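# Move orange-labelled carton onto raised block with suction

## Task

Set the carton bearing the orange label on top of the raised block so that no part of it extends beyond the blue tape outline. The remaining two cartons must stay standing upright on the low platform, neither stacked on one another nor overhanging the platform's edge. Everything must stay put by itself, since placement the robot is still holding does not count. Finally switch off suction and pull the tool away.

## Robot and tools

Robot: one six-joint arm (xArm6 type) with a vacuum cup as its only tool. The controlled point is the cup point, the centre of the cup rim when nothing touches it. The cup points along the cup point's own +z axis. About 4 cm back from the rim the tool widens, with its body and wrist camera sticking out up to roughly 9 cm sideways, so leave that much clearance near cartons and the block.

Frame: every position and orientation is in the scene frame. Its origin lies on the table surface below the arm base, +z is up, and +y points left when facing along +x. Positions are in metres and orientations are quaternions written w first (qw, qx, qy, qz). The base may sit slightly tilted, and the reported cup position gets less accurate at long reach.

Row format, shared by execute_actions and move: 8 numbers [x, y, z, qw, qx, qy, qz, suction]. The first seven are an absolute pose, a place to go to, not an offset. The eighth lies in [-1, 1]: above 0.01 means suction on, 0.01 or less means off. Suction keeps its last setting until changed. To hold an orientation steady, repeat the same quaternion in every row rather than copying the reported one, which can drift.

execute_actions(actions): actions is a list of actions; each action is a list of 1 to 15 rows, and each row lasts one control step of 1/30 s. If an action has fewer than 15 rows, its last row repeats to fill 15 steps. An empty list moves nothing and just returns state and images. Per step the commanded pose is clipped to at most 70 mm and 16 degrees from the measured pose, so long jumps take several actions. A target more than 0.6 m from the cup point, along any of its axes, gets the action refused; if the first action is malformed or fails that test, the entire call is rejected.

move(target, speed, blocking): target is one row as above, an absolute pose. The cup point travels a straight line toward it over 0.5 to 10 s (it stops short after 10 s). speed is the top path speed in m/s, 0.002 to 0.5, default 0.25; rotation is capped at twice that value in rad/s. The suction value is applied at the start. The path does not avoid obstacles, and the real hand can lag, wander or overshoot speed, especially with the arm stretched out. Faster moves and targets set deeper past a contact push harder. blocking=false returns after 0.5 s while motion continues; then only wait or stop are accepted until a result shows the move finished. The result adds a "move:" line: done (resting near target), off_target, moving, held (last step blocked by a check) or fault, plus limits such as paced (pose clipped) or held (some steps blocked, possibly followed by a fast burst), and the distance left to target.

wait(seconds): 0 to 10; the arm keeps its last command and a running move continues; returns early if the move ends. stop(): brakes a running move; a fast arm needs room to slow. zoom_image(camera, region): camera is cam_head_left, cam_head_right or cam_wrist; region is [x0, y0, x1, y1] in pixels of that 504x504 image, top-left origin, at most 504 by 504. read_manual(section): only "licences", no motion. finished_scene(scene): integer 1 to 2, the number of the current scene; ends it irreversibly and reports success.

Results: a state line with cup point position, end_effector_quat_wxyz, and linear (m/s) and angular (rad/s) velocities; joint positions and torques (torques carry offsets and noise and are nonzero even in free air); "Hand target", the pose the controller is currently steering toward; "pose unreachable" when the clearance check altered or blocked a command; suction_measured and part_present; camera images in the order cam_head_left, cam_head_right, cam_wrist, with calibration lines for any camera whose numbers changed.

Gripping: turn suction on and press the 36 mm rim flat onto a smooth face of the carton, fully covered, away from edges, seams or holes. An airtight seal reads 0.83 or more; near 0 means no seal. part_present switches to 1 at 0.50 and back to 0 below 0.45. Under vacuum the cup compresses, so the load rides up to about 12 mm nearer the tool than the cup point suggests. To release, set the carton down on its support first, then switch suction off and lift at least 15 mm before the cup is truly free. If the cup grabs the table, switch suction off to free it.

Limits and faults: joint ranges in rad are waist -6.283 to 6.283, shoulder -2.059 to 2.094, elbow -3.927 to 0.192, forearm roll -6.283 to 6.283, wrist pitch -1.693 to 3.142, wrist roll -6.283 to 6.283. Load limits in N m: 46.5, 46.5, 27.9, 27.9, 18.6, 18.6 in that order. Hitting a load limit causes a torque fault: the arm backs off, freezes for 10 seconds and drops the rest of the call. Holding loads heats motors; MOTOR HOT appears from 65 °C and at 80 °C the brakes engage (OVER-TEMPERATURE FAULT) until cooled.

Avoid: knocking any carton off the table (fails outright), dropping or slamming the carton, hard collisions or strong pressing, and tipping or shoving the two other cartons. Loose objects may occasionally get a brief external nudge, so check positions before finishing.

Each tool is called as a command line: name --argument value for each argument, lists and objects as JSON in quotes; but a table of rows of numbers goes row by row, as --pt "numbers of a row", without its own name.

## Session

execute_actions --actions '[]'

Scene clock: 0.00 s.
end_effector_position=(+0.3981, -0.0217, +0.3009) suction_measured=0.00 part_present=0 end_effector_quat_wxyz=(-0.001, +0.027, +1.000, +0.002) end_effector_velocity=(+0.000, +0.000, +0.001) end_effector_angular_velocity=(+0.001, -0.001, +0.000)
Joint positions: [-0.001 -0.265 -0.927 -0.001  1.196  2.359]
Joint velocities: [ 0.001 -0.001 -0.001  0.001  0.001 -0.   ]
Joint torques (N m, as the arm reports them, + toward a larger angle): no reading
Hand target: +0.398, -0.022, +0.301; -0.001, +0.027, +1.000, +0.002

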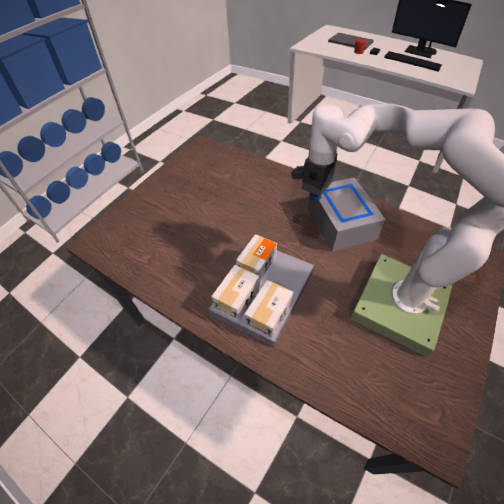

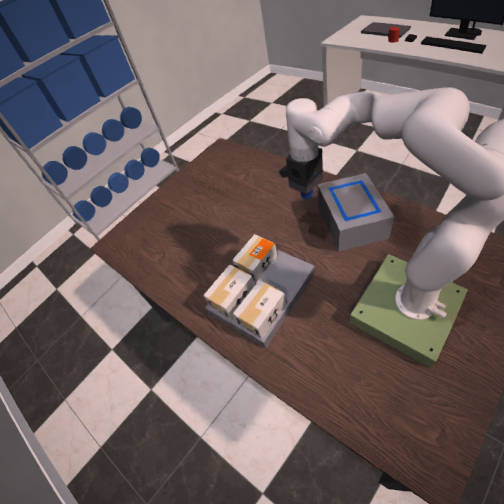

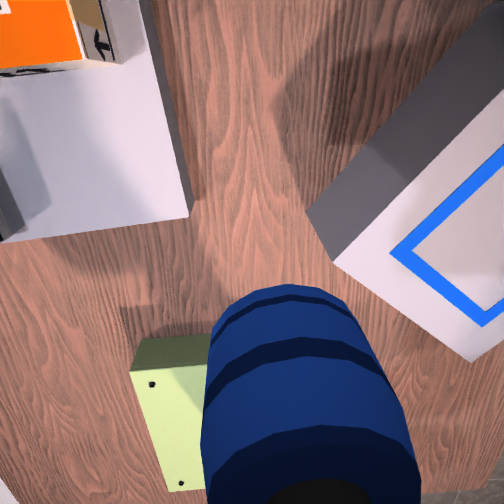

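zoom_image --camera "cam_head_left" --region '[190, 160, 400, 350]'

zoom_image --camera "cam_head_right" --region '[190, 160, 400, 350]'

Region (190, 160, 400, 350) of cam_head_left's 504x504 image, scaled by 2.400, with more detail than that image has; it fills the top 456 rows of this view, and the rest is white.

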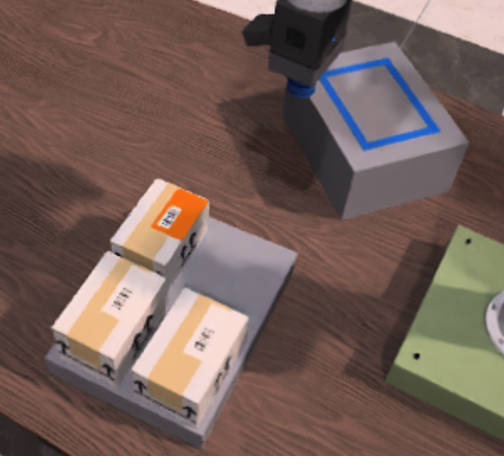

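Region (190, 160, 400, 350) of cam_head_right's 504x504 image, scaled by 2.400, with more detail than that image has; it fills the top 456 rows of this view, and the rest is white.

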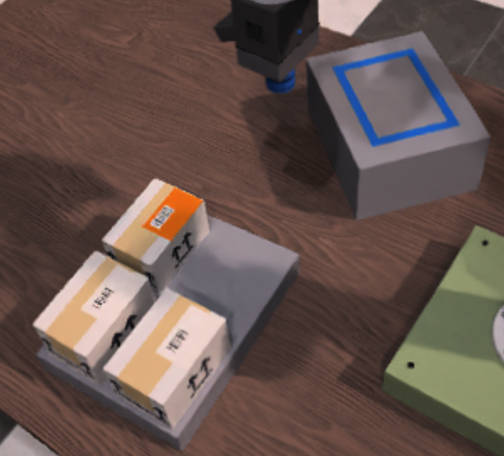

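move --target '[0.49,0.13,0.26,0,0,1,0,-1]' --speed 0.4

Scene clock: 9.97 s.
end_effector_position=(+0.4902, +0.1293, +0.2603) suction_measured=0.00 part_present=0 end_effector_quat_wxyz=(+0.001, +0.000, +1.000, -0.000) end_effector_velocity=(-0.000, +0.002, -0.002) end_effector_angular_velocity=(-0.001, +0.006, +0.002)
Joint positions: [ 0.311  0.133 -1.244 -0.005  1.113  2.62 ]
Joint velocities: [ 0.004  0.008 -0.005  0.     0.003  0.002]
Joint torques (N m, as the arm reports them, + toward a larger angle): [  1.82 -21.39 -13.58  -0.2   -1.24   0.13]
Hand target: +0.490, +0.130, +0.260; +0.000, -0.000, +1.000, -0.001
Off the commanded pose: 0.001 m, 0 deg.
move: done
camera_calibration (this result's frames):
cam_wrist: T_world_to_cam=[[-0.0377152, -0.99747, 0.0602606, 0.139543], [-0.886927, 0.0611951, 0.457839, 0.329831], [-0.460368, -0.0361793, -0.886991, 0.540804], [0, 0, 0, 1]] pos_world=[0.546768, 0.138572, 0.32027]

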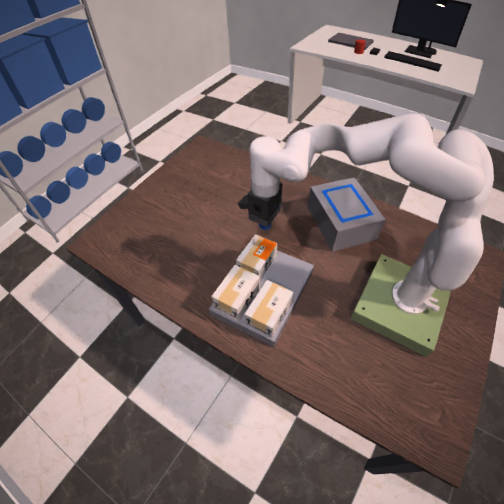

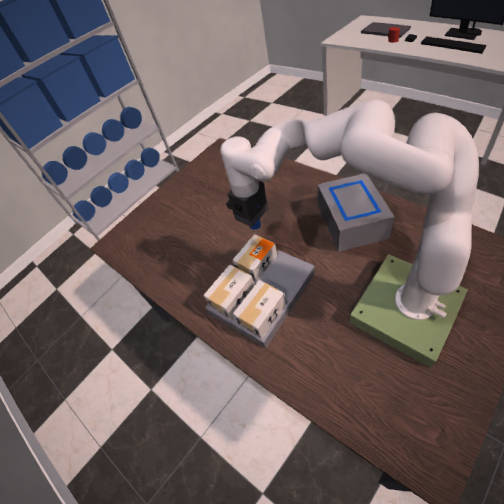

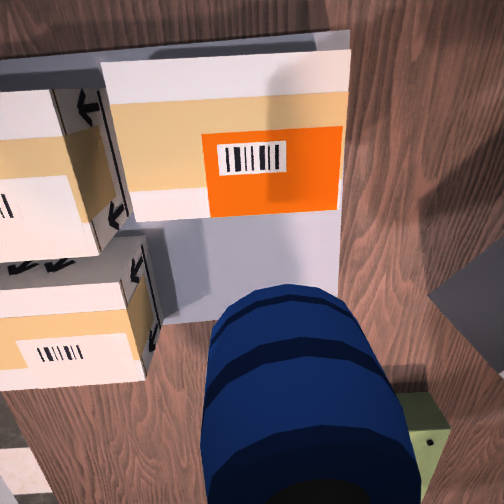

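move --target '[0.513,0.138,0.14,0,0,1,0,1]' --speed 0.3

move --target '[0.513,0.138,0.095,0,0,1,0,1]' --speed 0.04

Scene clock: 17.20 s.
end_effector_position=(+0.5131, +0.1381, +0.1408) suction_measured=0.00 part_present=0 end_effector_quat_wxyz=(+0.001, -0.000, +1.000, +0.000) end_effector_velocity=(-0.003, -0.001, -0.006) end_effector_angular_velocity=(-0.003, +0.012, -0.001)
Joint positions: [ 0.315  0.363 -1.192 -0.004  0.831  2.623]
Joint velocities: [-0.     0.007  0.005  0.001  0.     0.   ]
Joint torques (N m, as the arm reports them, + toward a larger angle): [  1.97 -24.59 -12.46   0.02  -1.35   0.24]
Hand target: +0.513, +0.138, +0.140; -0.000, -0.000, +1.000, +0.000
Off the commanded pose: 0.001 m, 0 deg.
move: done
camera_calibration (this result's frames):
cam_wrist: T_world_to_cam=[[-0.0369601, -0.997582, 0.0588546, 0.156232], [-0.88699, 0.059877, 0.457891, 0.404591], [-0.460308, -0.0352797, -0.887058, 0.44546], [0, 0, 0, 1]] pos_world=[0.569691, 0.147344, 0.200695]

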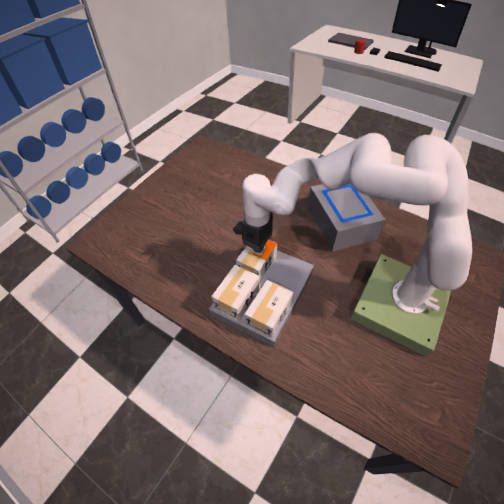

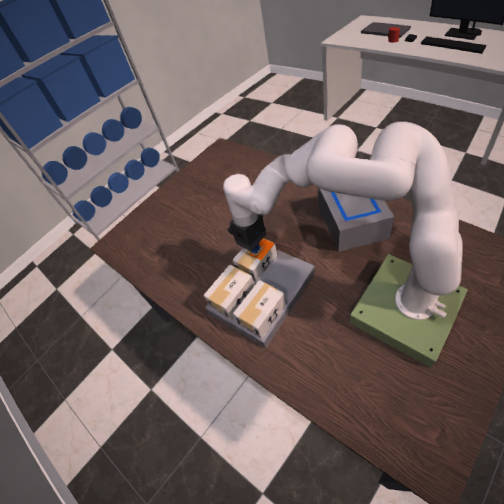

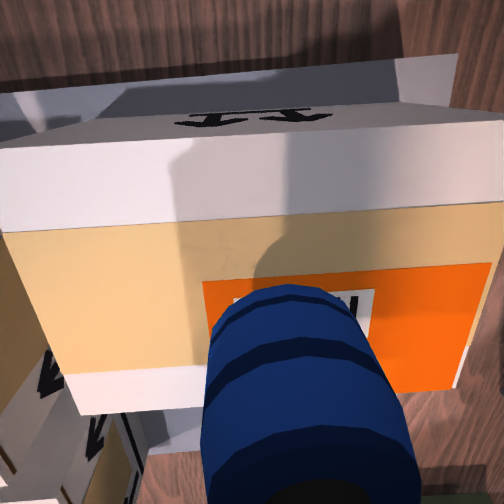

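Scene clock: 18.57 s.
end_effector_position=(+0.5204, +0.1400, +0.1080) suction_measured=1.00 part_present=1 end_effector_quat_wxyz=(+0.013, -0.000, +1.000, +0.003) end_effector_velocity=(-0.000, -0.000, +0.000) end_effector_angular_velocity=(+0.001, -0.006, -0.000)
Joint positions: [ 0.314  0.43  -1.178 -0.005  0.725  2.624]
Joint velocities: [-0.001 -0.005  0.009 -0.001 -0.011  0.   ]
Joint torques (N m, as the arm reports them, + toward a larger angle): [ 1.69  6.07 -0.29 -0.05 -1.8   0.18]
Hand target: +0.513, +0.138, +0.095; -0.000, -0.000, +1.000, +0.000
Off the commanded pose: 0.015 m, 1 deg.
move: off_target
camera_calibration (this result's frames):
cam_wrist: T_world_to_cam=[[-0.038481, -0.997926, 0.0515941, 0.16198], [-0.89767, 0.0572054, 0.43694, 0.434081], [-0.438985, -0.0295006, -0.89801, 0.409116], [0, 0, 0, 1]] pos_world=[0.57549, 0.148881, 0.169366]

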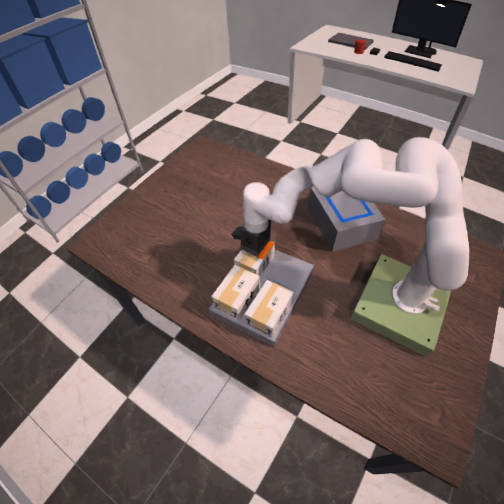

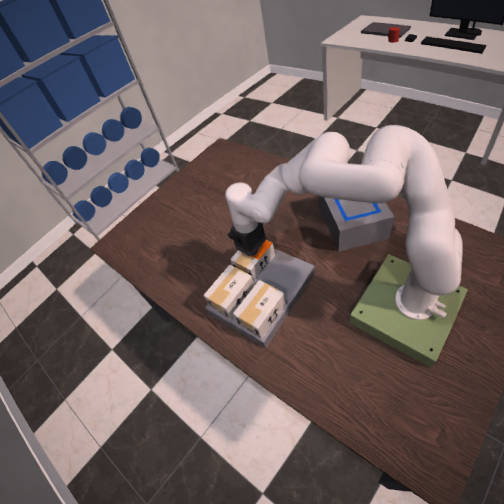

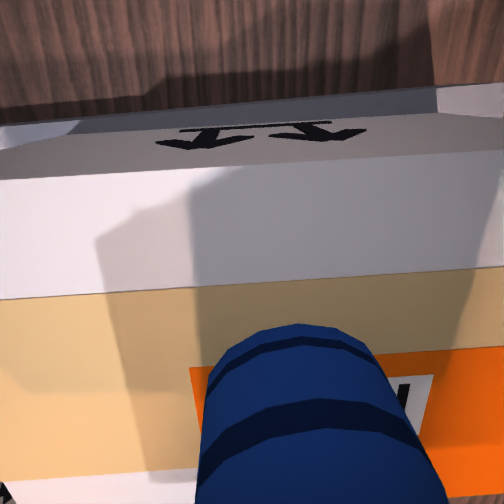

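move --target '[0.513,0.138,0.27,0,0,1,0,1]' --speed 0.2

move --target '[0.36,-0.2,0.36,0,0,1,0,1]' --speed 0.3

Scene clock: 27.17 s.
end_effector_position=(+0.5129, +0.1379, +0.2690) suction_measured=1.00 part_present=1 end_effector_quat_wxyz=(-0.001, +0.000, +1.000, -0.000) end_effector_velocity=(+0.004, +0.001, +0.011) end_effector_angular_velocity=(+0.005, -0.018, +0.001)
Joint positions: [ 0.316  0.211 -1.371 -0.004  1.165  2.624]
Joint velocities: [ 0.    -0.009 -0.015 -0.     0.005 -0.   ]
Joint torques (N m, as the arm reports them, + toward a larger angle): [  1.98 -25.66 -15.08  -0.19  -1.61   0.17]
Hand target: +0.513, +0.138, +0.270; +0.000, +0.000, +1.000, -0.000
Off the commanded pose: 0.001 m, 0 deg.
move: done
camera_calibration (this result's frames):
cam_wrist: T_world_to_cam=[[-0.0374953, -0.997474, 0.0603353, 0.148317], [-0.885571, 0.0611413, 0.460462, 0.344063], [-0.462988, -0.036166, -0.885627, 0.560214], [0, 0, 0, 1]] pos_world=[0.569626, 0.147166, 0.328763]

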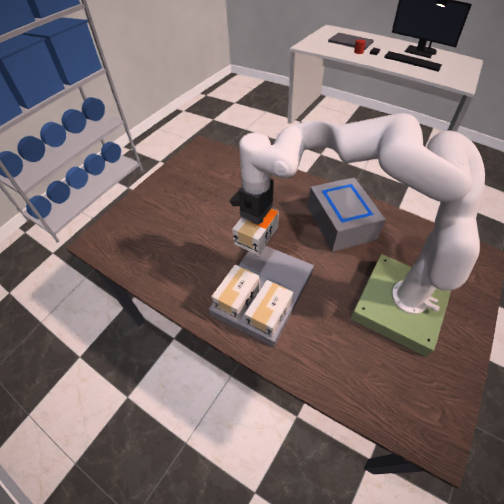

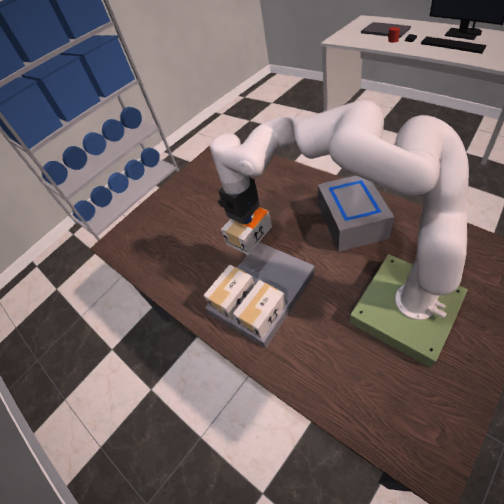

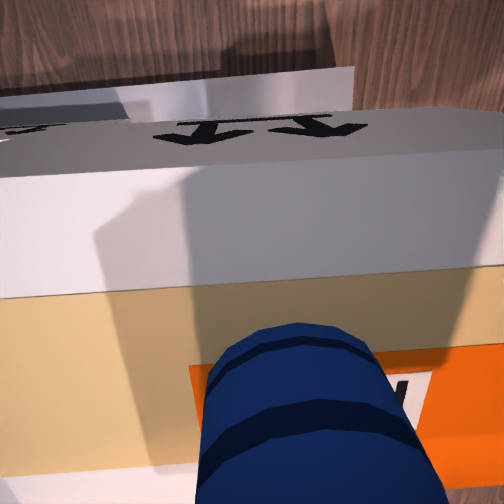

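Scene clock: 28.93 s.
end_effector_position=(+0.3598, -0.1986, +0.3598) suction_measured=1.00 part_present=1 end_effector_quat_wxyz=(-0.001, -0.000, +1.000, +0.002) end_effector_velocity=(-0.000, -0.003, +0.003) end_effector_angular_velocity=(-0.002, -0.005, -0.002)
Joint positions: [-0.45  -0.24  -1.12  -0.002  1.363  1.856]
Joint velocities: [-0.008 -0.    -0.007  0.     0.002 -0.006]
Joint torques (N m, as the arm reports them, + toward a larger angle): [  1.7  -15.99 -15.35  -0.09  -1.65   0.11]
Hand target: +0.360, -0.199, +0.360; -0.000, +0.000, +1.000, +0.001
Off the commanded pose: 0.001 m, 0 deg.
move: done
camera_calibration (this result's frames):
cam_wrist: T_world_to_cam=[[-0.0365757, -0.997744, 0.0562891, -0.197479], [-0.885934, 0.0584349, 0.460115, 0.186972], [-0.462366, -0.0330394, -0.886073, 0.558081], [0, 0, 0, 1]] pos_world=[0.41646, -0.189521, 0.419588]

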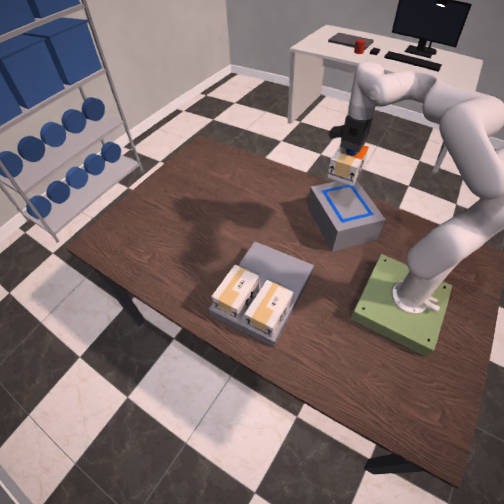

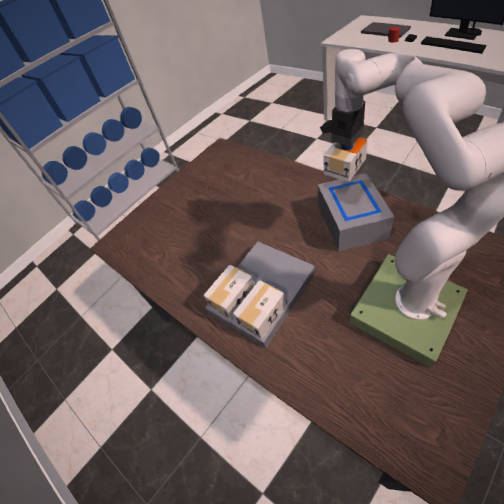

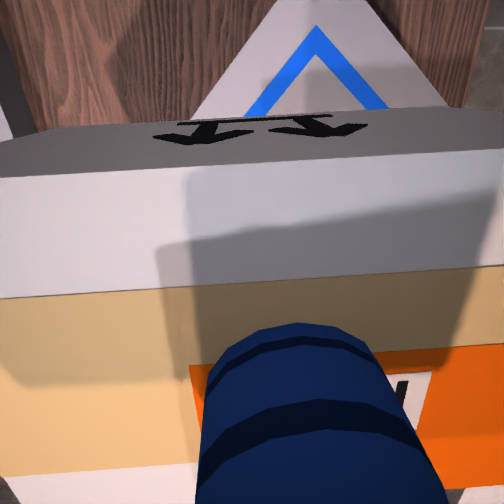

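move --target '[0.338,-0.251,0.25,0,-0.423,0.906,0,1]' --speed 0.25

move --target '[0.338,-0.251,0.215,0,-0.423,0.906,0,1]' --speed 0.08

zoom_image --camera "cam_head_right" --region '[290, 120, 430, 260]'

zoom_image --camera "cam_head_left" --region '[280, 120, 420, 260]'

Scene clock: 43.90 s.
end_effector_position=(+0.3380, -0.2508, +0.2504) suction_measured=1.00 part_present=1 end_effector_quat_wxyz=(+0.000, -0.423, +0.906, -0.000) end_effector_velocity=(-0.001, +0.000, -0.002) end_effector_angular_velocity=(+0.003, +0.003, +0.005)
Joint positions: [-0.584 -0.154 -0.89  -0.004  1.042  0.851]
Joint velocities: [-0.002  0.001  0.003  0.001  0.001 -0.007]
Joint torques (N m, as the arm reports them, + toward a larger angle): [  1.69 -17.27 -15.07  -0.01  -1.62   0.25]
Hand target: +0.338, -0.251, +0.250; +0.000, -0.423, +0.906, +0.000
Off the commanded pose: 0.000 m, 0 deg.
move: done
camera_calibration (this result's frames):
cam_wrist: T_world_to_cam=[[0.74084, -0.669003, 0.0599233, -0.425377], [-0.615771, -0.64083, 0.458436, -0.0451499], [-0.268294, -0.376527, -0.886705, 0.2978], [0, 0, 0, 1]] pos_world=[0.367232, -0.201382, 0.310249]

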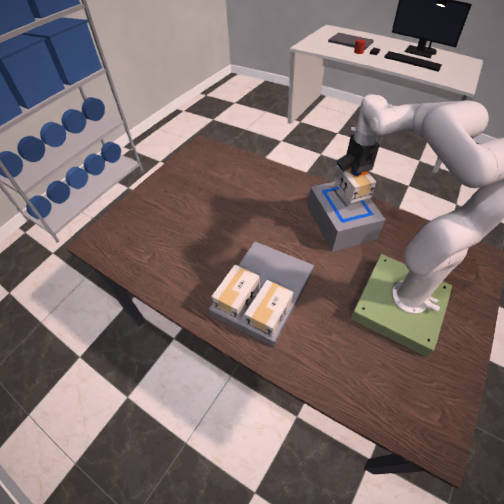

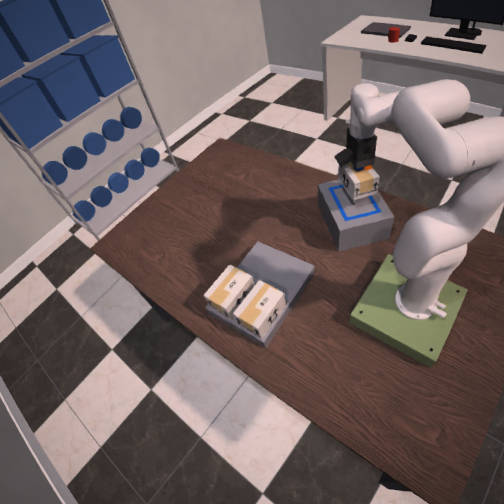

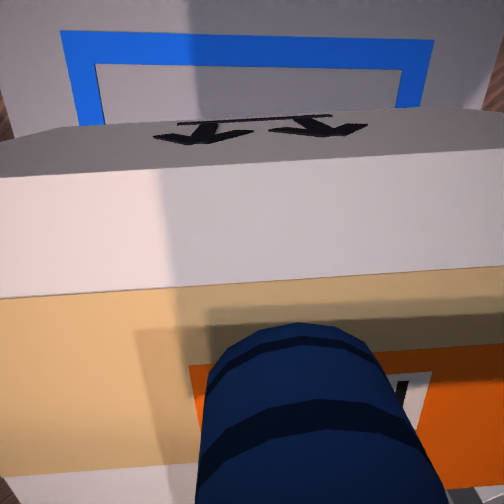

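Scene clock: 44.70 s.
end_effector_position=(+0.3382, -0.2511, +0.2155) suction_measured=1.00 part_present=1 end_effector_quat_wxyz=(+0.000, -0.423, +0.906, -0.000) end_effector_velocity=(+0.001, -0.001, -0.000) end_effector_angular_velocity=(-0.002, -0.004, -0.001)
Joint positions: [-0.585 -0.109 -0.831 -0.005  0.938  0.851]
Joint velocities: [-0.     0.001  0.     0.001 -0.006  0.   ]
Joint torques (N m, as the arm reports them, + toward a larger angle): [  1.82 -17.77 -14.39  -0.14  -1.54   0.16]
Hand target: +0.338, -0.251, +0.215; +0.000, -0.423, +0.906, +0.000
Off the commanded pose: 0.001 m, 0 deg.
move: done
camera_calibration (this result's frames):
cam_wrist: T_world_to_cam=[[0.740925, -0.668865, 0.0604208, -0.423757], [-0.61572, -0.640608, 0.458814, -0.0293458], [-0.268179, -0.377149, -0.886476, 0.266565], [0, 0, 0, 1]] pos_world=[0.36739, -0.201701, 0.275371]

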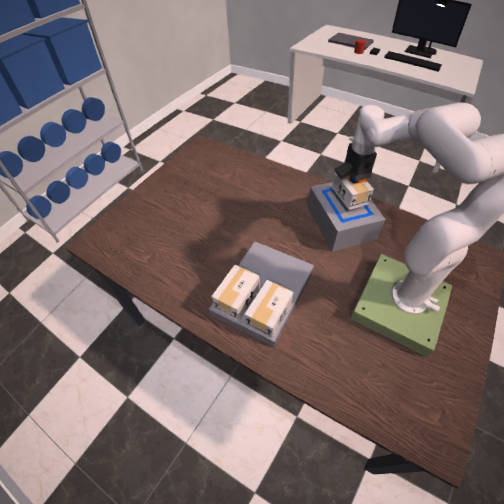

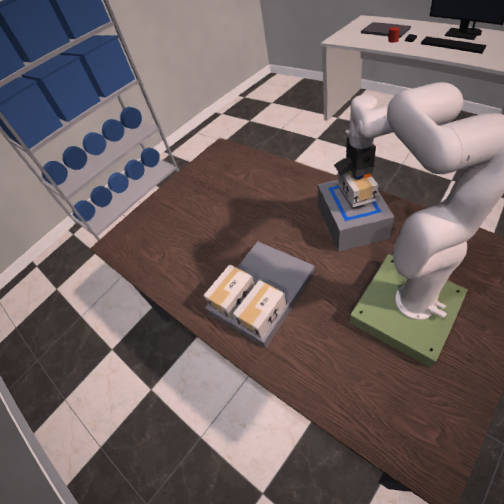

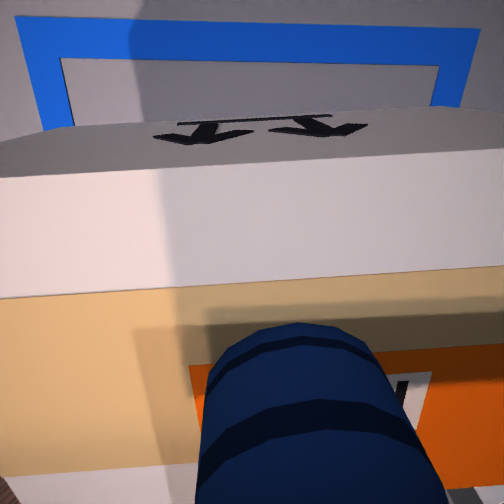

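Region (290, 120, 430, 260) of cam_head_right's 504x504 image, scaled by 3.600, with more detail than that image has.

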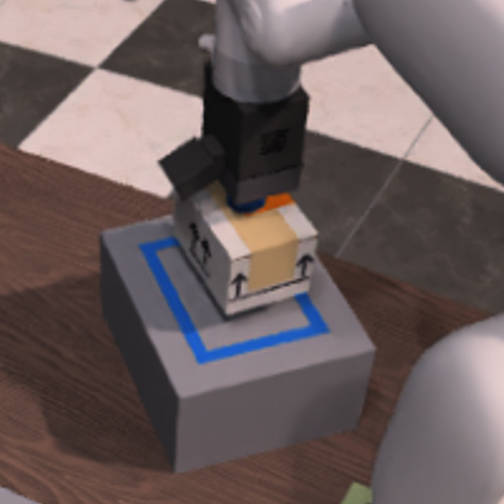

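Region (280, 120, 420, 260) of cam_head_left's 504x504 image, scaled by 3.600, with more detail than that image has.

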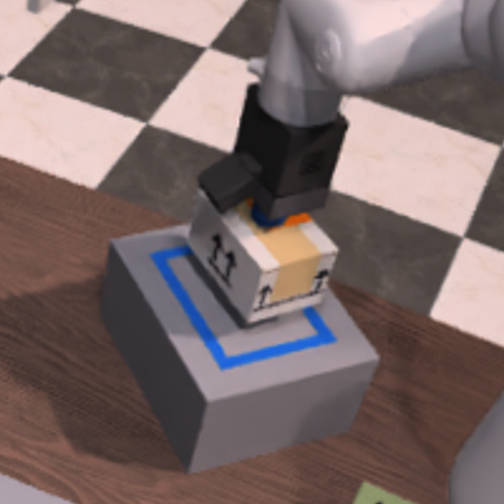

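move --target '[0.338,-0.251,0.204,0,-0.387,0.922,0,1]' --speed 0.05

zoom_image --camera "cam_head_right" --region '[290, 120, 430, 260]'

zoom_image --camera "cam_head_left" --region '[280, 120, 420, 260]'

Scene clock: 49.57 s.
end_effector_position=(+0.3380, -0.2510, +0.2041) suction_measured=1.00 part_present=1 end_effector_quat_wxyz=(+0.000, -0.387, +0.922, +0.000) end_effector_velocity=(+0.001, -0.001, +0.001) end_effector_angular_velocity=(-0.004, -0.004, -0.004)
Joint positions: [-0.585 -0.091 -0.814 -0.006  0.905  0.929]
Joint velocities: [ 0.001 -0.001 -0.001 -0.001 -0.003  0.006]
Joint torques (N m, as the arm reports them, + toward a larger angle): [  1.64 -17.96 -14.34   0.03  -1.63   0.28]
Hand target: +0.338, -0.251, +0.204; +0.000, -0.387, +0.922, +0.000
Off the commanded pose: 0.000 m, 0 deg.
move: done
camera_calibration (this result's frames):
cam_wrist: T_world_to_cam=[[0.686239, -0.724943, 0.0594502, -0.418225], [-0.663711, -0.59064, 0.458947, 0.00459471], [-0.297596, -0.354405, -0.886473, 0.272068], [0, 0, 0, 1]] pos_world=[0.371018, -0.204053, 0.263935]

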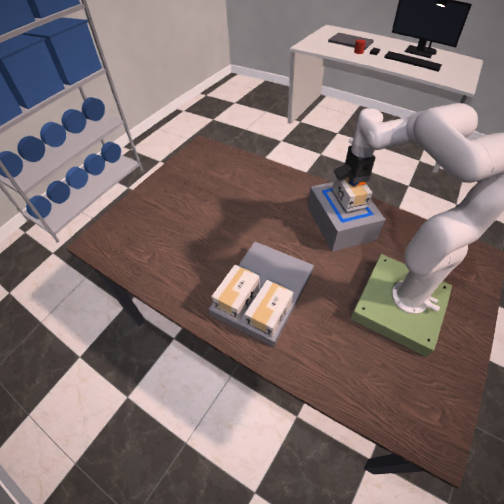

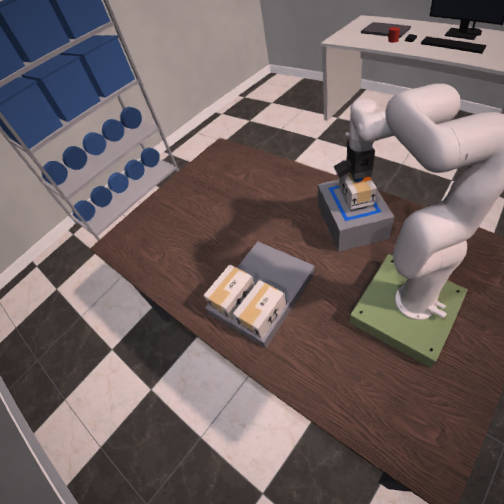

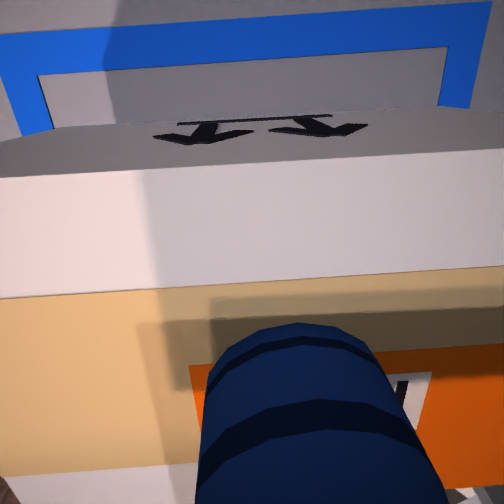

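Region (290, 120, 430, 260) of cam_head_right's 504x504 image, scaled by 3.600, with more detail than that image has.

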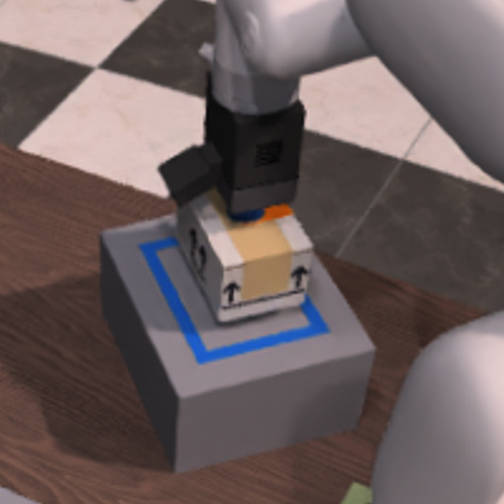

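Region (280, 120, 420, 260) of cam_head_left's 504x504 image, scaled by 3.600, with more detail than that image has.

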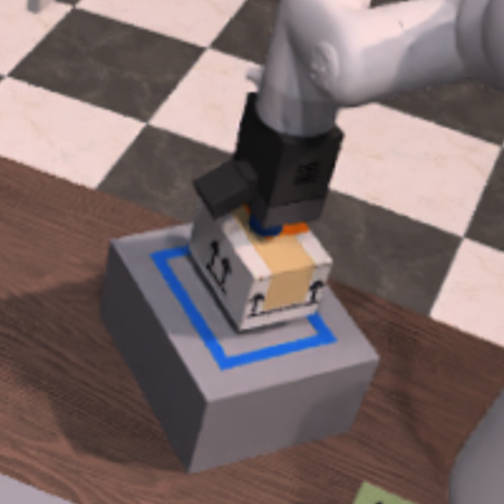

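move --target '[0.338,-0.251,0.185,0,-0.387,0.922,0,1]' --speed 0.025

zoom_image --camera "cam_head_right" --region '[290, 120, 430, 260]'

Scene clock: 53.73 s.
end_effector_position=(+0.3380, -0.2510, +0.1852) suction_measured=1.00 part_present=1 end_effector_quat_wxyz=(+0.000, -0.387, +0.922, -0.000) end_effector_velocity=(+0.001, -0.001, +0.000) end_effector_angular_velocity=(-0.003, -0.004, -0.000)
Joint positions: [-0.585 -0.06  -0.789 -0.006  0.847  0.93 ]
Joint velocities: [-0.     0.001 -0.001 -0.    -0.004  0.   ]
Joint torques (N m, as the arm reports them, + toward a larger angle): [  1.86 -18.4  -14.11  -0.05  -1.53   0.23]
Hand target: +0.338, -0.251, +0.185; +0.000, -0.387, +0.922, +0.000
Off the commanded pose: 0.000 m, 0 deg.
move: done
camera_calibration (this result's frames):
cam_wrist: T_world_to_cam=[[0.685966, -0.725184, 0.0596528, -0.417156], [-0.664001, -0.590343, 0.45891, 0.0134693], [-0.297578, -0.354406, -0.886478, 0.255301], [0, 0, 0, 1]] pos_world=[0.37107, -0.204083, 0.245022]

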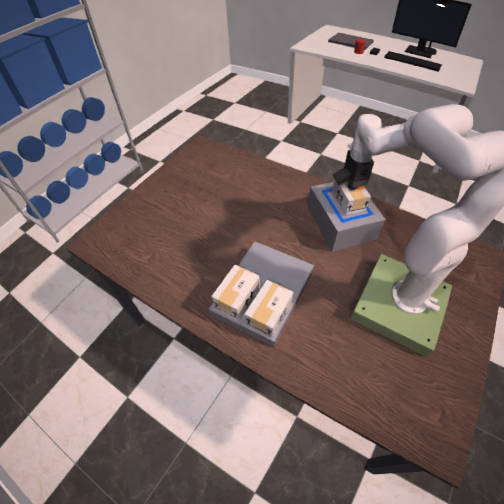

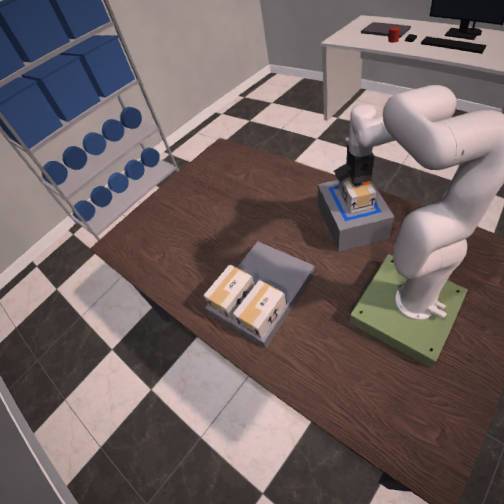

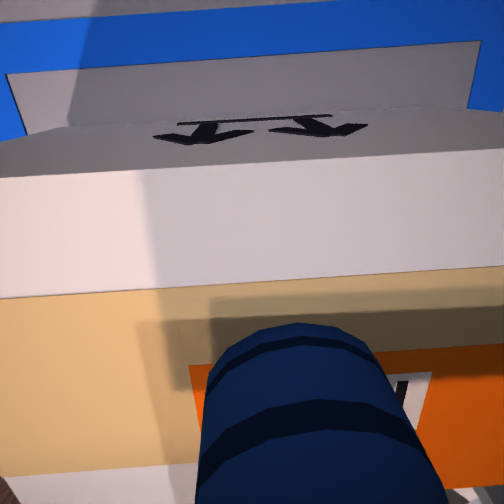

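Region (290, 120, 430, 260) of cam_head_right's 504x504 image, scaled by 3.600, with more detail than that image has.

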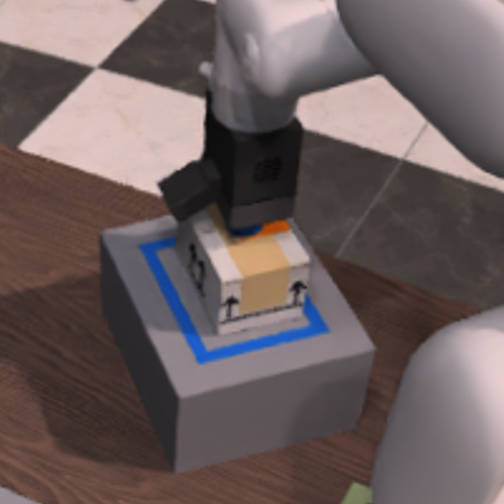

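move --target '[0.344,-0.245,0.172,0,-0.387,0.922,0,1]' --speed 0.02

zoom_image --camera "cam_head_right" --region '[290, 120, 430, 260]'

zoom_image --camera "cam_head_left" --region '[280, 120, 420, 260]'

Scene clock: 58.53 s.
end_effector_position=(+0.3489, -0.2491, +0.1801) suction_measured=1.00 part_present=1 end_effector_quat_wxyz=(+0.005, -0.387, +0.922, -0.009) end_effector_velocity=(+0.002, +0.000, +0.000) end_effector_angular_velocity=(-0.000, -0.004, +0.000)
Joint positions: [-0.567 -0.039 -0.79  -0.007  0.808  0.95 ]
Joint velocities: [ 0.003  0.002 -0.002  0.002 -0.003  0.001]
Joint torques (N m, as the arm reports them, + toward a larger angle): [ 5.53  6.37  0.34  1.28 -0.92  0.29]
Hand target: +0.344, -0.245, +0.172; -0.000, -0.387, +0.922, -0.000
Off the commanded pose: 0.010 m, 1 deg.
move: off_target
camera_calibration (this result's frames):
cam_wrist: T_world_to_cam=[[0.684392, -0.724793, 0.0792642, -0.425798], [-0.671726, -0.584512, 0.455115, 0.0290122], [-0.283533, -0.364721, -0.886897, 0.247327], [0, 0, 0, 1]] pos_world=[0.381027, -0.201452, 0.239901]

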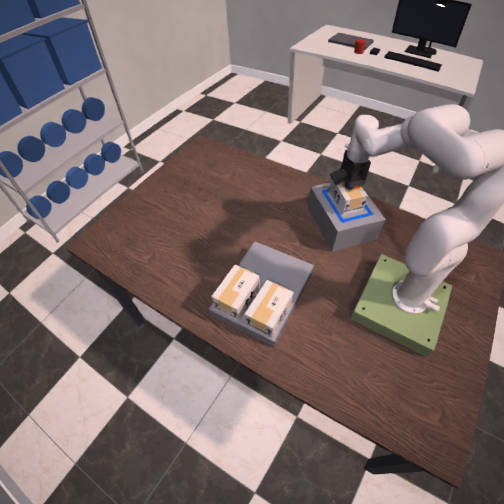

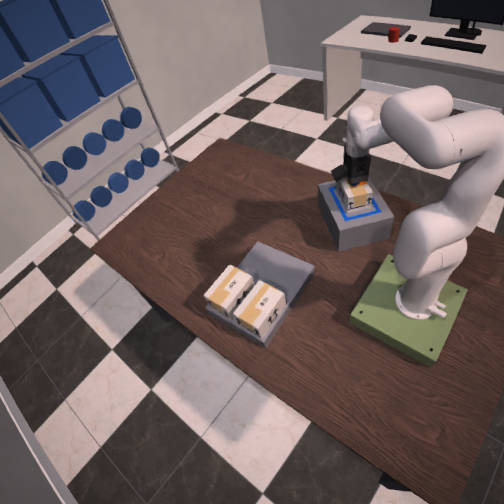

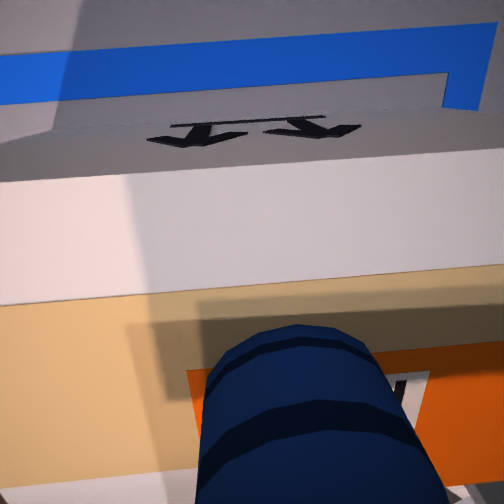

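Region (290, 120, 430, 260) of cam_head_right's 504x504 image, scaled by 3.600, with more detail than that image has.

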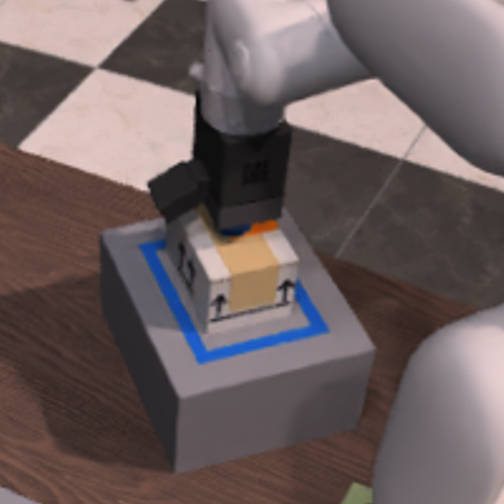

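Region (280, 120, 420, 260) of cam_head_left's 504x504 image, scaled by 3.600, with more detail than that image has.

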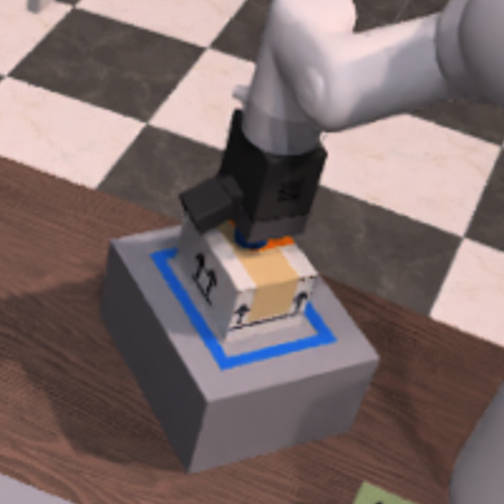

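execute_actions --actions '[[[0.348,-0.249,0.181,0,-0.387,0.922,0,-1]],[[0.348,-0.249,0.184,0,-0.387,0.922,0,-1]]]'

move --target '[0.32,-0.28,0.36,0,-0.387,0.922,0,-1]' --speed 0.2

Scene clock: 63.40 s.
end_effector_position=(+0.3476, -0.2485, +0.1833) suction_measured=0.00 part_present=0 end_effector_quat_wxyz=(-0.001, -0.387, +0.922, +0.001) end_effector_velocity=(+0.000, -0.001, +0.002) end_effector_angular_velocity=(-0.003, -0.003, -0.002)
Joint positions: [-0.568 -0.034 -0.812 -0.006  0.847  0.947]
Joint velocities: [-0.002 -0.004 -0.001 -0.001  0.001  0.   ]
Joint torques (N m, as the arm reports them, + toward a larger angle): [  1.75 -10.22  -6.78  -0.1    0.27   0.19]
Hand target: +0.348, -0.249, +0.184; -0.000, -0.387, +0.922, -0.000
Off the commanded pose: 0.001 m, 0 deg.
camera_calibration (this result's frames):
cam_wrist: T_world_to_cam=[[0.686189, -0.725161, 0.0573261, -0.421392], [-0.663038, -0.591092, 0.459339, 0.0215369], [-0.29921, -0.353202, -0.88641, 0.258205], [0, 0, 0, 1]] pos_world=[0.380692, -0.201648, 0.24314]

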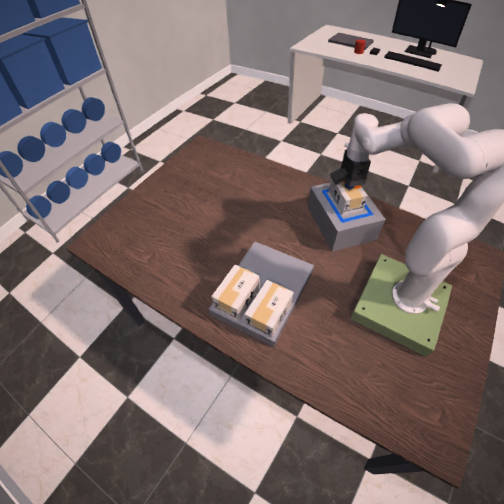

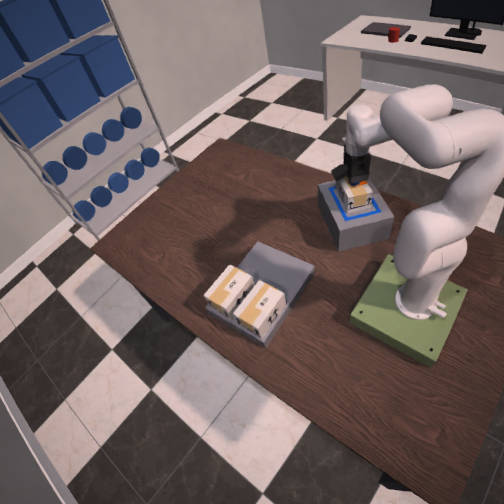

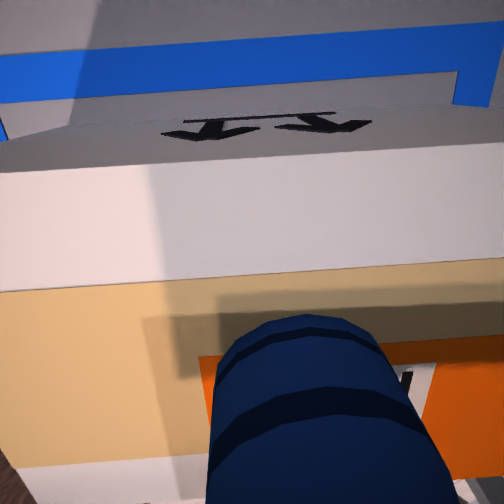

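Scene clock: 64.73 s.
end_effector_position=(+0.3200, -0.2799, +0.3590) suction_measured=0.00 part_present=0 end_effector_quat_wxyz=(-0.000, -0.387, +0.922, +0.001) end_effector_velocity=(+0.001, -0.002, +0.005) end_effector_angular_velocity=(-0.005, -0.004, -0.000)
Joint positions: [-0.663 -0.194 -1.165 -0.004  1.359  0.85 ]
Joint velocities: [-0.001 -0.    -0.014 -0.001  0.008 -0.001]
Joint torques (N m, as the arm reports them, + toward a larger angle): [  1.99 -15.02 -13.71  -0.15  -1.24   0.16]
Hand target: +0.320, -0.280, +0.360; +0.000, -0.387, +0.922, +0.000
Off the commanded pose: 0.001 m, 0 deg.
move: done
camera_calibration (this result's frames):
cam_wrist: T_world_to_cam=[[0.685702, -0.725612, 0.057451, -0.435316], [-0.663536, -0.590687, 0.45914, -0.0956303], [-0.299222, -0.352954, -0.886504, 0.394711], [0, 0, 0, 1]] pos_world=[0.353149, -0.233044, 0.41883]

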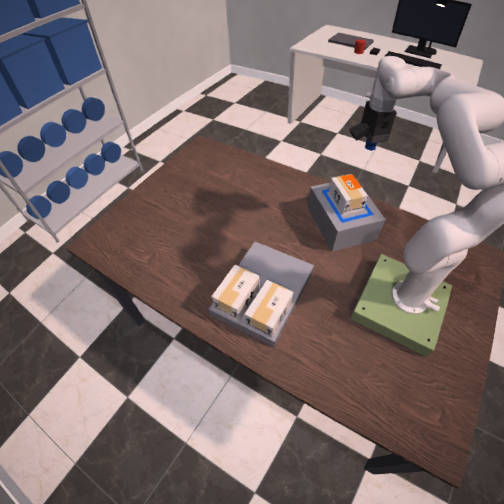

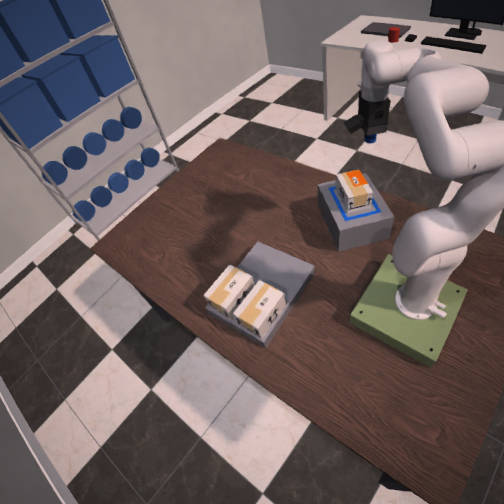

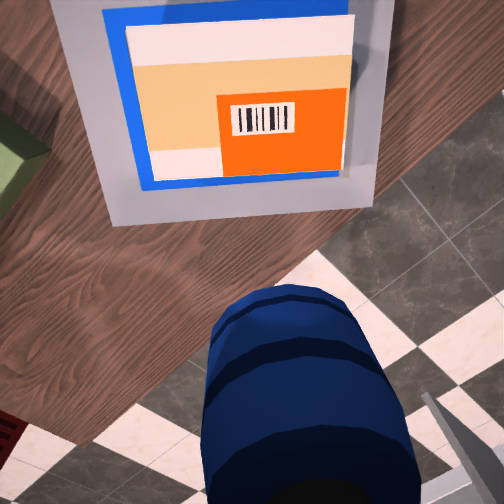

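finished_scene --scene 1

The scene is finished: the task was done.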